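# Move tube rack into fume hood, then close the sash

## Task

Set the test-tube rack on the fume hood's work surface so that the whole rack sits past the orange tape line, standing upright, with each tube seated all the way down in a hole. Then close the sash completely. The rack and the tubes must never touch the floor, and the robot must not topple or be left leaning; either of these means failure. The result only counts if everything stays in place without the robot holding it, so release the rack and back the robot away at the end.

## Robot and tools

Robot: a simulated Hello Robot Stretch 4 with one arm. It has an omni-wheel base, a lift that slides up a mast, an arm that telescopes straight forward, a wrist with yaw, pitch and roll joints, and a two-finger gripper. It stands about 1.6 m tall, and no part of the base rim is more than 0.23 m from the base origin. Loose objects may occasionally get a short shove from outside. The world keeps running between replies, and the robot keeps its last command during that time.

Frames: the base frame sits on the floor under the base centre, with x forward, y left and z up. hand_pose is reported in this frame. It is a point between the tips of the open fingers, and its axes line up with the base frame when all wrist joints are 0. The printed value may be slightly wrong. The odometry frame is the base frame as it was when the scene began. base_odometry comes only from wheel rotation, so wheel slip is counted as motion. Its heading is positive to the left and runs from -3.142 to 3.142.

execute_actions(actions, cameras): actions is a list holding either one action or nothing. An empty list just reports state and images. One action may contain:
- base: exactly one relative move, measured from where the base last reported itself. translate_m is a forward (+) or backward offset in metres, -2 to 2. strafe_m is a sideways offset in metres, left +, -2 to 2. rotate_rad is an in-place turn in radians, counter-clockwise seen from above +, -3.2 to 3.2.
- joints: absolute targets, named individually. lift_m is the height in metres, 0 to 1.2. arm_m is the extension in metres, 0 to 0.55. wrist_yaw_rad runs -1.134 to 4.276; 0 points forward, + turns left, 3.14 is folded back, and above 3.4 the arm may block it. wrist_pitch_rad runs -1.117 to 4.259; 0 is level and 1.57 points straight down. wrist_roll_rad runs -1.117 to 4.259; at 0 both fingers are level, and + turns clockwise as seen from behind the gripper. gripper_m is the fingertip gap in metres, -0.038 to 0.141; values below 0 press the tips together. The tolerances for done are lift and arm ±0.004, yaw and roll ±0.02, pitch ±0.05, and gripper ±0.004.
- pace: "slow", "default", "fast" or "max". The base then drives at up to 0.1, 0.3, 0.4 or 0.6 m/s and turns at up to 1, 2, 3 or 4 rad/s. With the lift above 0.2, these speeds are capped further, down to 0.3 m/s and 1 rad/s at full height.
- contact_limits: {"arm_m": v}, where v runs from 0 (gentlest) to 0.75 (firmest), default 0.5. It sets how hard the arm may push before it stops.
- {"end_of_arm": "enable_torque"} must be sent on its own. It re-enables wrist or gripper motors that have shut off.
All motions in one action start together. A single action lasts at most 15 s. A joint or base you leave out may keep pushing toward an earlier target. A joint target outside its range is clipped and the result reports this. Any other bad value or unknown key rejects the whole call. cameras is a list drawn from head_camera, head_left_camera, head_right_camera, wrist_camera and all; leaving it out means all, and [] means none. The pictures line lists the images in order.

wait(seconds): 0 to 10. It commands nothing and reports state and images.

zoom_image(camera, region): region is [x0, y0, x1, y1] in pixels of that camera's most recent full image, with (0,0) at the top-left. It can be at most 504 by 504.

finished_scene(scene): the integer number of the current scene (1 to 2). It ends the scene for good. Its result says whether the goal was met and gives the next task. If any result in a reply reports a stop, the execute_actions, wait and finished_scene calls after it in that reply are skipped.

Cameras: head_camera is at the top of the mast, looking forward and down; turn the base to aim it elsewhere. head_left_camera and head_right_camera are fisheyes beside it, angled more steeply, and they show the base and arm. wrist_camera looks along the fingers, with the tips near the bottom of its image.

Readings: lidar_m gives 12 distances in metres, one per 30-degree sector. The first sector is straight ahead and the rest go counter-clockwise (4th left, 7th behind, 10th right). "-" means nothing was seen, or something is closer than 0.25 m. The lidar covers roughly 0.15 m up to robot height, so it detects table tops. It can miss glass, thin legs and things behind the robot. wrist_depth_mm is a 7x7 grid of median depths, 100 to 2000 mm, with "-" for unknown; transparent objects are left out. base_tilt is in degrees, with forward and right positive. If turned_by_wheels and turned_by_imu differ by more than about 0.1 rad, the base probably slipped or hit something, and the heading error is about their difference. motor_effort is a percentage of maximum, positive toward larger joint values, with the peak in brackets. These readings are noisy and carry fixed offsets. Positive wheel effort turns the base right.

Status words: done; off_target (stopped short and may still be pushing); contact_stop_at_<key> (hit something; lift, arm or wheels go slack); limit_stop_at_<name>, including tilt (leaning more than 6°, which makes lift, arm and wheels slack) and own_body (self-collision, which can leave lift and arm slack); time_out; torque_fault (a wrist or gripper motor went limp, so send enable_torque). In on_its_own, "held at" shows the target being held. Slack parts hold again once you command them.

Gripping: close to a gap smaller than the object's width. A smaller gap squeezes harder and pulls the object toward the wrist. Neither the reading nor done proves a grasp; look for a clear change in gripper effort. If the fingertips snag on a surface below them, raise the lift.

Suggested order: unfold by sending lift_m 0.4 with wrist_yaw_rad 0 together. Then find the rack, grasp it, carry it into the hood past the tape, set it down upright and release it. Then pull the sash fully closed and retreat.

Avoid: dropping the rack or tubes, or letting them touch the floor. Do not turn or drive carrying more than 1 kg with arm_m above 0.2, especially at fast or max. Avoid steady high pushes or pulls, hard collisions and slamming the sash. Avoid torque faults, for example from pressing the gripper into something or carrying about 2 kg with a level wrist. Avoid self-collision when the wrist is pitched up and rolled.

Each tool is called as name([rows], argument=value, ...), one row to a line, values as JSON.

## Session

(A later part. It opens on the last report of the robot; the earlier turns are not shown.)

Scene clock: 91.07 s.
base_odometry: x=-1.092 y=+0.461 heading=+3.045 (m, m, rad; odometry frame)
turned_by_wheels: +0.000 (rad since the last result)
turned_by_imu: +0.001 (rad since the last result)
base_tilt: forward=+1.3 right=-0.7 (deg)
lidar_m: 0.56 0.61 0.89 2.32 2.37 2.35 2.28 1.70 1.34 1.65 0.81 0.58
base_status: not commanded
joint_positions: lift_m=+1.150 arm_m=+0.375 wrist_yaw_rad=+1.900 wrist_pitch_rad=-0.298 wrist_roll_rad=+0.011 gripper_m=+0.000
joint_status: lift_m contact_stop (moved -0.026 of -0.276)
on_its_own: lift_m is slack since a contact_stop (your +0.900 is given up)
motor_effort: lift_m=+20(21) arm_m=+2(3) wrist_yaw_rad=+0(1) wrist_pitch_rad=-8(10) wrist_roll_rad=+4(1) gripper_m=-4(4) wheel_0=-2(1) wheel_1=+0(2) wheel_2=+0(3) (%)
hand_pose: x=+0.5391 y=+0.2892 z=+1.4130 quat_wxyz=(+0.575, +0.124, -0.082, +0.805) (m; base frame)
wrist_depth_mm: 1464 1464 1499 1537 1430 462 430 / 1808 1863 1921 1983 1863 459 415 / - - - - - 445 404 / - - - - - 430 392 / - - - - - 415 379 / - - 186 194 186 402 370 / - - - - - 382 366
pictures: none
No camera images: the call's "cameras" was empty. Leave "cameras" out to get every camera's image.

execute_actions([
  {"joints":{"lift_m":0.9},"pace":"max"},
], cameras=[])

Scene clock: 93.10 s.
base_odometry: x=-1.092 y=+0.461 heading=+3.045 (m, m, rad; odometry frame)
turned_by_wheels: +0.000 (rad since the last result)
turned_by_imu: -0.001 (rad since the last result)
base_tilt: forward=+1.3 right=-0.6 (deg)
lidar_m: 0.55 0.62 0.88 2.32 2.40 2.34 2.27 1.68 1.34 1.65 0.80 0.58
base_status: not commanded
joint_positions: lift_m=+1.115 arm_m=+0.375 wrist_yaw_rad=+1.900 wrist_pitch_rad=-0.298 wrist_roll_rad=+0.011 gripper_m=+0.000
joint_status: lift_m contact_stop (moved -0.035 of -0.250)
on_its_own: lift_m is slack since a contact_stop (your +0.900 is given up)
motor_effort: lift_m=+20(22) arm_m=+0(2) wrist_yaw_rad=+0(0) wrist_pitch_rad=-8(9) wrist_roll_rad=+2(0) gripper_m=-5(4) wheel_0=-1(1) wheel_1=+0(3) wheel_2=+0(7) (%)
hand_pose: x=+0.5394 y=+0.2892 z=+1.3784 quat_wxyz=(+0.575, +0.124, -0.082, +0.805) (m; base frame)
wrist_depth_mm: 1499 1499 1537 1576 1499 466 433 / 1863 1921 1983 1983 1983 462 421 / - - - - - 445 407 / - - - - - 430 394 / - - - - - 415 382 / - - 187 195 187 399 373 / - - - - - 387 364
pictures: none
No camera images: the call's "cameras" was empty. Leave "cameras" out to get every camera's image.

execute_actions([
  {"joints":{"lift_m":0.9},"pace":"max"},
], cameras=[])

Scene clock: 95.43 s.
base_odometry: x=-1.092 y=+0.461 heading=+3.045 (m, m, rad; odometry frame)
turned_by_wheels: +0.000 (rad since the last result)
turned_by_imu: +0.001 (rad since the last result)
base_tilt: forward=+1.3 right=-0.7 (deg)
lidar_m: 0.53 0.59 0.83 2.35 2.41 2.37 2.28 1.71 1.35 1.66 0.80 0.60
base_status: not commanded
joint_positions: lift_m=+1.071 arm_m=+0.375 wrist_yaw_rad=+1.900 wrist_pitch_rad=-0.298 wrist_roll_rad=+0.011 gripper_m=+0.000
joint_status: lift_m contact_stop (moved -0.045 of -0.215)
on_its_own: lift_m is slack since a contact_stop (your +0.900 is given up)
motor_effort: lift_m=+21(20) arm_m=+0(1) wrist_yaw_rad=+1(3) wrist_pitch_rad=-9(9) wrist_roll_rad=+1(1) gripper_m=-4(5) wheel_0=-2(1) wheel_1=+1(5) wheel_2=-2(7) (%)
hand_pose: x=+0.5394 y=+0.2892 z=+1.3336 quat_wxyz=(+0.575, +0.124, -0.082, +0.805) (m; base frame)
wrist_depth_mm: 1576 1618 1618 1661 1537 462 424 / 1983 1921 - - - 455 415 / - - - - - 442 402 / - - - - - 430 389 / - - - - - 413 379 / - - 186 195 186 397 370 / - - - - - 382 364
pictures: none
No camera images: the call's "cameras" was empty. Leave "cameras" out to get every camera's image.

execute_actions([
  {"joints":{"lift_m":0.88},"pace":"max"},
], cameras=[])

Scene clock: 97.93 s.
base_odometry: x=-1.092 y=+0.461 heading=+3.045 (m, m, rad; odometry frame)
turned_by_wheels: +0.000 (rad since the last result)
turned_by_imu: -0.001 (rad since the last result)
base_tilt: forward=+1.3 right=-0.6 (deg)
lidar_m: 0.56 0.61 0.87 2.34 2.42 2.36 2.30 1.65 1.33 1.65 0.80 0.54
base_status: not commanded
joint_positions: lift_m=+1.026 arm_m=+0.375 wrist_yaw_rad=+1.900 wrist_pitch_rad=-0.298 wrist_roll_rad=+0.011 gripper_m=+0.000
joint_status: lift_m contact_stop (moved -0.045 of -0.191)
on_its_own: lift_m is slack since a contact_stop (your +0.880 is given up)
motor_effort: lift_m=+20(20) arm_m=+0(0) wrist_yaw_rad=+2(3) wrist_pitch_rad=-8(9) wrist_roll_rad=-1(2) gripper_m=-4(5) wheel_0=+0(2) wheel_1=+1(5) wheel_2=-1(7) (%)
hand_pose: x=+0.5395 y=+0.2892 z=+1.2886 quat_wxyz=(+0.575, +0.124, -0.082, +0.805) (m; base frame)
wrist_depth_mm: 1618 1618 1708 1708 1618 462 427 / - - - - 1983 459 415 / - - - - - 442 402 / - - - - - 427 389 / - - - - - 413 377 / - - 187 194 186 399 368 / - - - - - 382 359
pictures: none
No camera images: the call's "cameras" was empty. Leave "cameras" out to get every camera's image.

execute_actions([
  {"joints":{"lift_m":0.88},"pace":"max"},
], cameras=[])

Scene clock: 99.93 s.
base_odometry: x=-1.092 y=+0.461 heading=+3.045 (m, m, rad; odometry frame)
turned_by_wheels: +0.000 (rad since the last result)
turned_by_imu: -0.001 (rad since the last result)
base_tilt: forward=+1.3 right=-0.7 (deg)
lidar_m: 0.53 0.61 0.86 2.32 2.39 2.36 2.29 1.63 1.33 1.66 0.80 0.58
base_status: not commanded
joint_positions: lift_m=+0.991 arm_m=+0.375 wrist_yaw_rad=+1.900 wrist_pitch_rad=-0.298 wrist_roll_rad=+0.011 gripper_m=+0.000
joint_status: lift_m contact_stop (moved -0.035 of -0.146)
on_its_own: lift_m is slack since a contact_stop (your +0.880 is given up)
motor_effort: lift_m=+20(19) arm_m=+0(0) wrist_yaw_rad=+2(3) wrist_pitch_rad=-6(10) wrist_roll_rad=-1(1) gripper_m=-3(5) wheel_0=-1(0) wheel_1=+0(4) wheel_2=+0(7) (%)
hand_pose: x=+0.5395 y=+0.2892 z=+1.2537 quat_wxyz=(+0.575, +0.124, -0.082, +0.805) (m; base frame)
wrist_depth_mm: 1708 1708 1756 1808 1661 459 427 / - - - - - 455 413 / - - - - - 442 399 / - - - - - 427 389 / - - - - - 410 377 / - - 186 195 186 399 368 / - - - - - 384 359
pictures: none
No camera images: the call's "cameras" was empty. Leave "cameras" out to get every camera's image.

execute_actions([
  {"joints":{"lift_m":0.88},"pace":"max"},
], cameras=[])

Scene clock: 102.00 s.
base_odometry: x=-1.092 y=+0.461 heading=+3.045 (m, m, rad; odometry frame)
turned_by_wheels: +0.000 (rad since the last result)
turned_by_imu: -0.001 (rad since the last result)
base_tilt: forward=+1.3 right=-0.7 (deg)
lidar_m: 0.55 0.61 0.87 2.33 2.37 2.38 2.29 1.70 1.33 1.65 0.81 0.58
base_status: not commanded
joint_positions: lift_m=+0.956 arm_m=+0.375 wrist_yaw_rad=+1.900 wrist_pitch_rad=-0.298 wrist_roll_rad=+0.011 gripper_m=+0.000
joint_status: lift_m contact_stop (moved -0.035 of -0.111)
on_its_own: lift_m is slack since a contact_stop (your +0.880 is given up)
motor_effort: lift_m=+20(18) arm_m=+0(0) wrist_yaw_rad=+1(3) wrist_pitch_rad=-8(9) wrist_roll_rad=+1(2) gripper_m=-5(4) wheel_0=-1(1) wheel_1=+1(4) wheel_2=-1(8) (%)
hand_pose: x=+0.5395 y=+0.2892 z=+1.2189 quat_wxyz=(+0.575, +0.124, -0.082, +0.805) (m; base frame)
wrist_depth_mm: 1708 1756 1808 1808 512 462 424 / - - - - - 455 413 / - - - - - 439 402 / - - - - - 427 389 / - - - - - 413 377 / - - 186 195 186 397 368 / - - - - - 382 359
pictures: none
No camera images: the call's "cameras" was empty. Leave "cameras" out to get every camera's image.

execute_actions([
  {"joints":{"lift_m":0.86},"pace":"max"},
], cameras=[])

Scene clock: 107.07 s.
base_odometry: x=-1.092 y=+0.461 heading=+3.045 (m, m, rad; odometry frame)
turned_by_wheels: +0.000 (rad since the last result)
turned_by_imu: -0.001 (rad since the last result)
base_tilt: forward=+1.3 right=-0.7 (deg)
lidar_m: 0.55 0.61 0.88 2.35 2.40 2.35 2.26 1.68 1.35 1.64 0.81 0.58
base_status: not commanded
joint_positions: lift_m=+0.921 arm_m=+0.375 wrist_yaw_rad=+1.900 wrist_pitch_rad=-0.298 wrist_roll_rad=+0.011 gripper_m=+0.000
joint_status: lift_m contact_stop (moved -0.035 of -0.096)
on_its_own: lift_m is slack since a contact_stop (your +0.860 is given up)
motor_effort: lift_m=+21(22) arm_m=+0(0) wrist_yaw_rad=+0(3) wrist_pitch_rad=-8(8) wrist_roll_rad=+0(1) gripper_m=-3(4) wheel_0=-1(1) wheel_1=+0(4) wheel_2=+0(7) (%)
hand_pose: x=+0.5395 y=+0.2892 z=+1.1840 quat_wxyz=(+0.575, +0.124, -0.082, +0.805) (m; base frame)
wrist_depth_mm: 1756 1808 1863 1863 512 459 424 / - - - - - 455 413 / - - - - - 442 399 / - - - - - 424 389 / - - - - - 413 377 / - - 186 195 186 397 366 / - - - - - 382 357
pictures: none
No camera images: the call's "cameras" was empty. Leave "cameras" out to get every camera's image.

execute_actions([
  {"joints":{"lift_m":0.86},"pace":"max"},
], cameras=[])

Scene clock: 109.57 s.
base_odometry: x=-1.092 y=+0.461 heading=+3.045 (m, m, rad; odometry frame)
turned_by_wheels: +0.000 (rad since the last result)
turned_by_imu: -0.002 (rad since the last result)
base_tilt: forward=+1.3 right=-0.7 (deg)
lidar_m: 0.56 0.60 0.89 2.32 2.39 2.35 2.30 1.70 1.38 1.67 0.79 0.58
base_status: not commanded
joint_positions: lift_m=+0.888 arm_m=+0.375 wrist_yaw_rad=+1.900 wrist_pitch_rad=-0.298 wrist_roll_rad=+0.011 gripper_m=+0.000
joint_status: lift_m contact_stop (moved -0.033 of -0.061)
on_its_own: lift_m is slack since a contact_stop (your +0.860 is given up)
motor_effort: lift_m=+20(22) arm_m=-1(0) wrist_yaw_rad=+1(2) wrist_pitch_rad=-7(8) wrist_roll_rad=+1(2) gripper_m=-4(4) wheel_0=+0(2) wheel_1=+0(4) wheel_2=+0(8) (%)
hand_pose: x=+0.5396 y=+0.2892 z=+1.1506 quat_wxyz=(+0.575, +0.124, -0.082, +0.805) (m; base frame)
wrist_depth_mm: 1808 1863 1863 1921 508 459 427 / - - - - - 452 413 / - - - - - 439 402 / - - - - - 424 389 / - - - - - 410 377 / - - 187 194 186 399 368 / - - - - - 382 359
pictures: none
No camera images: the call's "cameras" was empty. Leave "cameras" out to get every camera's image.

execute_actions([
  {"joints":{"lift_m":0.8},"pace":"slow"},
], cameras=[])

Scene clock: 111.63 s.
base_odometry: x=-1.092 y=+0.461 heading=+3.045 (m, m, rad; odometry frame)
turned_by_wheels: +0.000 (rad since the last result)
turned_by_imu: +0.000 (rad since the last result)
base_tilt: forward=+1.3 right=-0.7 (deg)
lidar_m: 0.56 0.58 0.87 2.33 2.39 2.37 2.29 1.67 1.36 1.64 0.79 0.59
base_status: not commanded
joint_positions: lift_m=+0.866 arm_m=+0.375 wrist_yaw_rad=+1.900 wrist_pitch_rad=-0.298 wrist_roll_rad=+0.011 gripper_m=+0.000
joint_status: lift_m contact_stop (moved -0.022 of -0.088)
on_its_own: lift_m is slack since a contact_stop (your +0.800 is given up)
motor_effort: lift_m=+20(19) arm_m=+0(1) wrist_yaw_rad=+0(1) wrist_pitch_rad=-6(8) wrist_roll_rad=-1(1) gripper_m=-5(4) wheel_0=+0(1) wheel_1=+1(1) wheel_2=-1(1) (%)
hand_pose: x=+0.5395 y=+0.2892 z=+1.1289 quat_wxyz=(+0.575, +0.124, -0.082, +0.805) (m; base frame)
wrist_depth_mm: 1863 1863 1983 1983 512 462 427 / - - - - - 455 413 / - - - - - 439 399 / - - - - - 427 389 / - - - - - 410 377 / - - 186 195 186 397 368 / - - - - - 382 357
pictures: none
No camera images: the call's "cameras" was empty. Leave "cameras" out to get every camera's image.

execute_actions([
  {"joints":{"lift_m":0.8},"pace":"slow"},
], cameras=[])

Scene clock: 113.33 s.
base_odometry: x=-1.092 y=+0.461 heading=+3.045 (m, m, rad; odometry frame)
turned_by_wheels: +0.000 (rad since the last result)
turned_by_imu: +0.000 (rad since the last result)
base_tilt: forward=+1.3 right=-0.7 (deg)
lidar_m: 0.55 0.58 0.84 2.32 2.39 2.35 2.28 1.66 1.36 1.67 0.81 0.58
base_status: not commanded
joint_positions: lift_m=+0.856 arm_m=+0.375 wrist_yaw_rad=+1.900 wrist_pitch_rad=-0.298 wrist_roll_rad=+0.011 gripper_m=+0.000
joint_status: lift_m contact_stop (moved -0.010 of -0.066)
on_its_own: lift_m is slack since a contact_stop (your +0.800 is given up)
motor_effort: lift_m=+20(19) arm_m=+0(0) wrist_yaw_rad=+1(2) wrist_pitch_rad=-8(8) wrist_roll_rad=-1(1) gripper_m=-4(5) wheel_0=-1(1) wheel_1=+1(1) wheel_2=-1(1) (%)
hand_pose: x=+0.5395 y=+0.2892 z=+1.1189 quat_wxyz=(+0.575, +0.124, -0.082, +0.805) (m; base frame)
wrist_depth_mm: 1863 1863 1921 1921 512 459 427 / - - - - - 459 413 / - - - - - 442 399 / - - - - - 427 389 / - - - - - 413 377 / - - 186 195 186 399 368 / - - - - - 382 357
pictures: none
No camera images: the call's "cameras" was empty. Leave "cameras" out to get every camera's image.

execute_actions([
  {"joints":{"lift_m":0.8},"pace":"slow"},
], cameras=[])

Scene clock: 115.20 s.
base_odometry: x=-1.092 y=+0.461 heading=+3.045 (m, m, rad; odometry frame)
turned_by_wheels: +0.000 (rad since the last result)
turned_by_imu: +0.000 (rad since the last result)
base_tilt: forward=+1.3 right=-0.6 (deg)
lidar_m: 0.56 0.57 0.86 2.33 2.37 2.37 2.29 1.70 1.35 1.64 0.77 0.56
base_status: not commanded
joint_positions: lift_m=+0.850 arm_m=+0.375 wrist_yaw_rad=+1.900 wrist_pitch_rad=-0.298 wrist_roll_rad=+0.011 gripper_m=+0.000
joint_status: lift_m contact_stop (moved -0.006 of -0.056)
on_its_own: lift_m is slack since a contact_stop (your +0.800 is given up)
motor_effort: lift_m=+18(20) arm_m=-1(1) wrist_yaw_rad=-1(1) wrist_pitch_rad=-7(7) wrist_roll_rad=+0(0) gripper_m=-4(4) wheel_0=-1(1) wheel_1=+1(1) wheel_2=-1(1) (%)
hand_pose: x=+0.5395 y=+0.2892 z=+1.1125 quat_wxyz=(+0.574, +0.124, -0.082, +0.805) (m; base frame)
wrist_depth_mm: 1921 1921 1921 1983 1808 462 427 / - - - - - 455 413 / - - - - - 442 399 / - - - - - 427 389 / - - - - - 413 377 / - - 186 195 186 399 368 / - - - - - 382 357
pictures: none
No camera images: the call's "cameras" was empty. Leave "cameras" out to get every camera's image.

execute_actions([
  {"joints":{"lift_m":0.8},"pace":"slow"},
], cameras=[])

Scene clock: 117.17 s.
base_odometry: x=-1.092 y=+0.461 heading=+3.045 (m, m, rad; odometry frame)
turned_by_wheels: +0.000 (rad since the last result)
turned_by_imu: +0.000 (rad since the last result)
base_tilt: forward=+1.3 right=-0.7 (deg)
lidar_m: 0.55 0.61 0.88 2.31 2.41 2.36 2.29 1.65 1.35 1.67 0.79 0.57
base_status: not commanded
joint_positions: lift_m=+0.849 arm_m=+0.375 wrist_yaw_rad=+1.900 wrist_pitch_rad=-0.298 wrist_roll_rad=+0.011 gripper_m=+0.000
joint_status: lift_m contact_stop (moved -0.001 of -0.050)
on_its_own: lift_m is slack since a contact_stop (your +0.800 is given up)
motor_effort: lift_m=+16(19) arm_m=-1(1) wrist_yaw_rad=+0(1) wrist_pitch_rad=-7(9) wrist_roll_rad=+1(1) gripper_m=-5(4) wheel_0=-1(1) wheel_1=+1(1) wheel_2=-1(1) (%)
hand_pose: x=+0.5394 y=+0.2892 z=+1.1119 quat_wxyz=(+0.574, +0.124, -0.082, +0.805) (m; base frame)
wrist_depth_mm: 1863 1921 1921 1983 1863 459 427 / - - - - - 459 413 / - - - - - 442 402 / - - - - - 427 387 / - - - - - 410 377 / - - 186 195 186 399 368 / - - - - - 382 357
pictures: none
No camera images: the call's "cameras" was empty. Leave "cameras" out to get every camera's image.

execute_actions([
  {"joints":{"lift_m":0.87}},
], cameras=[])

execute_actions([
  {"base":{"translate_m":-0.35},"joints":{"arm_m":0},"pace":"fast"},
], cameras=["head_camera"])

zoom_image(camera="head_camera", region=[80,190,380,300])

Scene clock: 120.67 s.
base_odometry: x=-1.092 y=+0.461 heading=+3.045 (m, m, rad; odometry frame)
turned_by_wheels: +0.000 (rad since the last result)
turned_by_imu: +0.000 (rad since the last result)
base_tilt: forward=+1.3 right=-0.7 (deg)
lidar_m: 0.54 0.60 0.86 2.35 2.39 2.38 2.28 1.66 1.37 1.64 0.83 0.59
base_status: not commanded
joint_positions: lift_m=+0.870 arm_m=+0.375 wrist_yaw_rad=+1.900 wrist_pitch_rad=-0.298 wrist_roll_rad=+0.011 gripper_m=+0.000
joint_status: all done
motor_effort: lift_m=+25(23) arm_m=-1(0) wrist_yaw_rad=+1(1) wrist_pitch_rad=-7(7) wrist_roll_rad=+2(1) gripper_m=-4(4) wheel_0=+0(0) wheel_1=+1(1) wheel_2=-1(1) (%)
hand_pose: x=+0.5395 y=+0.2892 z=+1.1326 quat_wxyz=(+0.575, +0.124, -0.082, +0.805) (m; base frame)
wrist_depth_mm: 1808 1863 1863 1921 504 459 427 / - - - - - 455 413 / - - - - - 439 402 / - - - - - 427 389 / - - - - - 410 377 / - - 187 195 186 397 368 / - - - - - 382 359
pictures: none
No camera images: the call's "cameras" was empty. Leave "cameras" out to get every camera's image.

Scene clock: 123.00 s.
base_odometry: x=-0.743 y=+0.427 heading=+3.045 (m, m, rad; odometry frame)
turned_by_wheels: +0.000 (rad since the last result)
turned_by_imu: +0.001 (rad since the last result)
base_tilt: forward=+1.3 right=-0.6 (deg)
lidar_m: 0.90 0.93 2.60 2.28 2.39 2.00 1.94 1.68 1.30 1.28 1.73 0.93
base_status: done
joint_positions: lift_m=+0.870 arm_m=+0.001 wrist_yaw_rad=+1.900 wrist_pitch_rad=-0.298 wrist_roll_rad=+0.011 gripper_m=+0.000
joint_status: all done
motor_effort: lift_m=+25(25) arm_m=-5(7) wrist_yaw_rad=+0(2) wrist_pitch_rad=-8(6) wrist_roll_rad=+2(0) gripper_m=-3(4) wheel_0=-1(6) wheel_1=-1(5) wheel_2=+1(12) (%)
hand_pose: x=+0.1653 y=+0.2892 z=+1.1326 quat_wxyz=(+0.574, +0.124, -0.082, +0.805) (m; base frame)
wrist_depth_mm: 1808 1863 1921 1983 - 1983 - / - - - - - - - / - - - - - - - / - - - - - - - / - - - - - - - / - - 186 195 186 - - / - - - - - - -
pictures: head_camera
Images, in order (width x height): head_camera 420x560.

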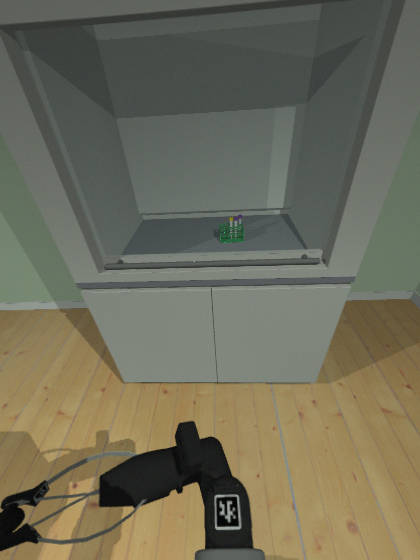

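Region (80, 190, 380, 300) of head_camera's 420x560 image, scaled by 1.680, with more detail than that image has; it fills the top 185 rows of this view, and the rest is white.

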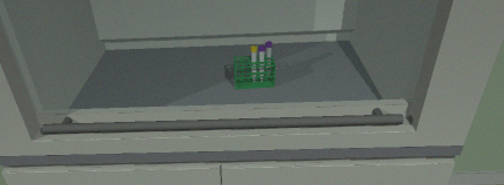

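finished_scene(scene=2)

The scene is finished: the task was done.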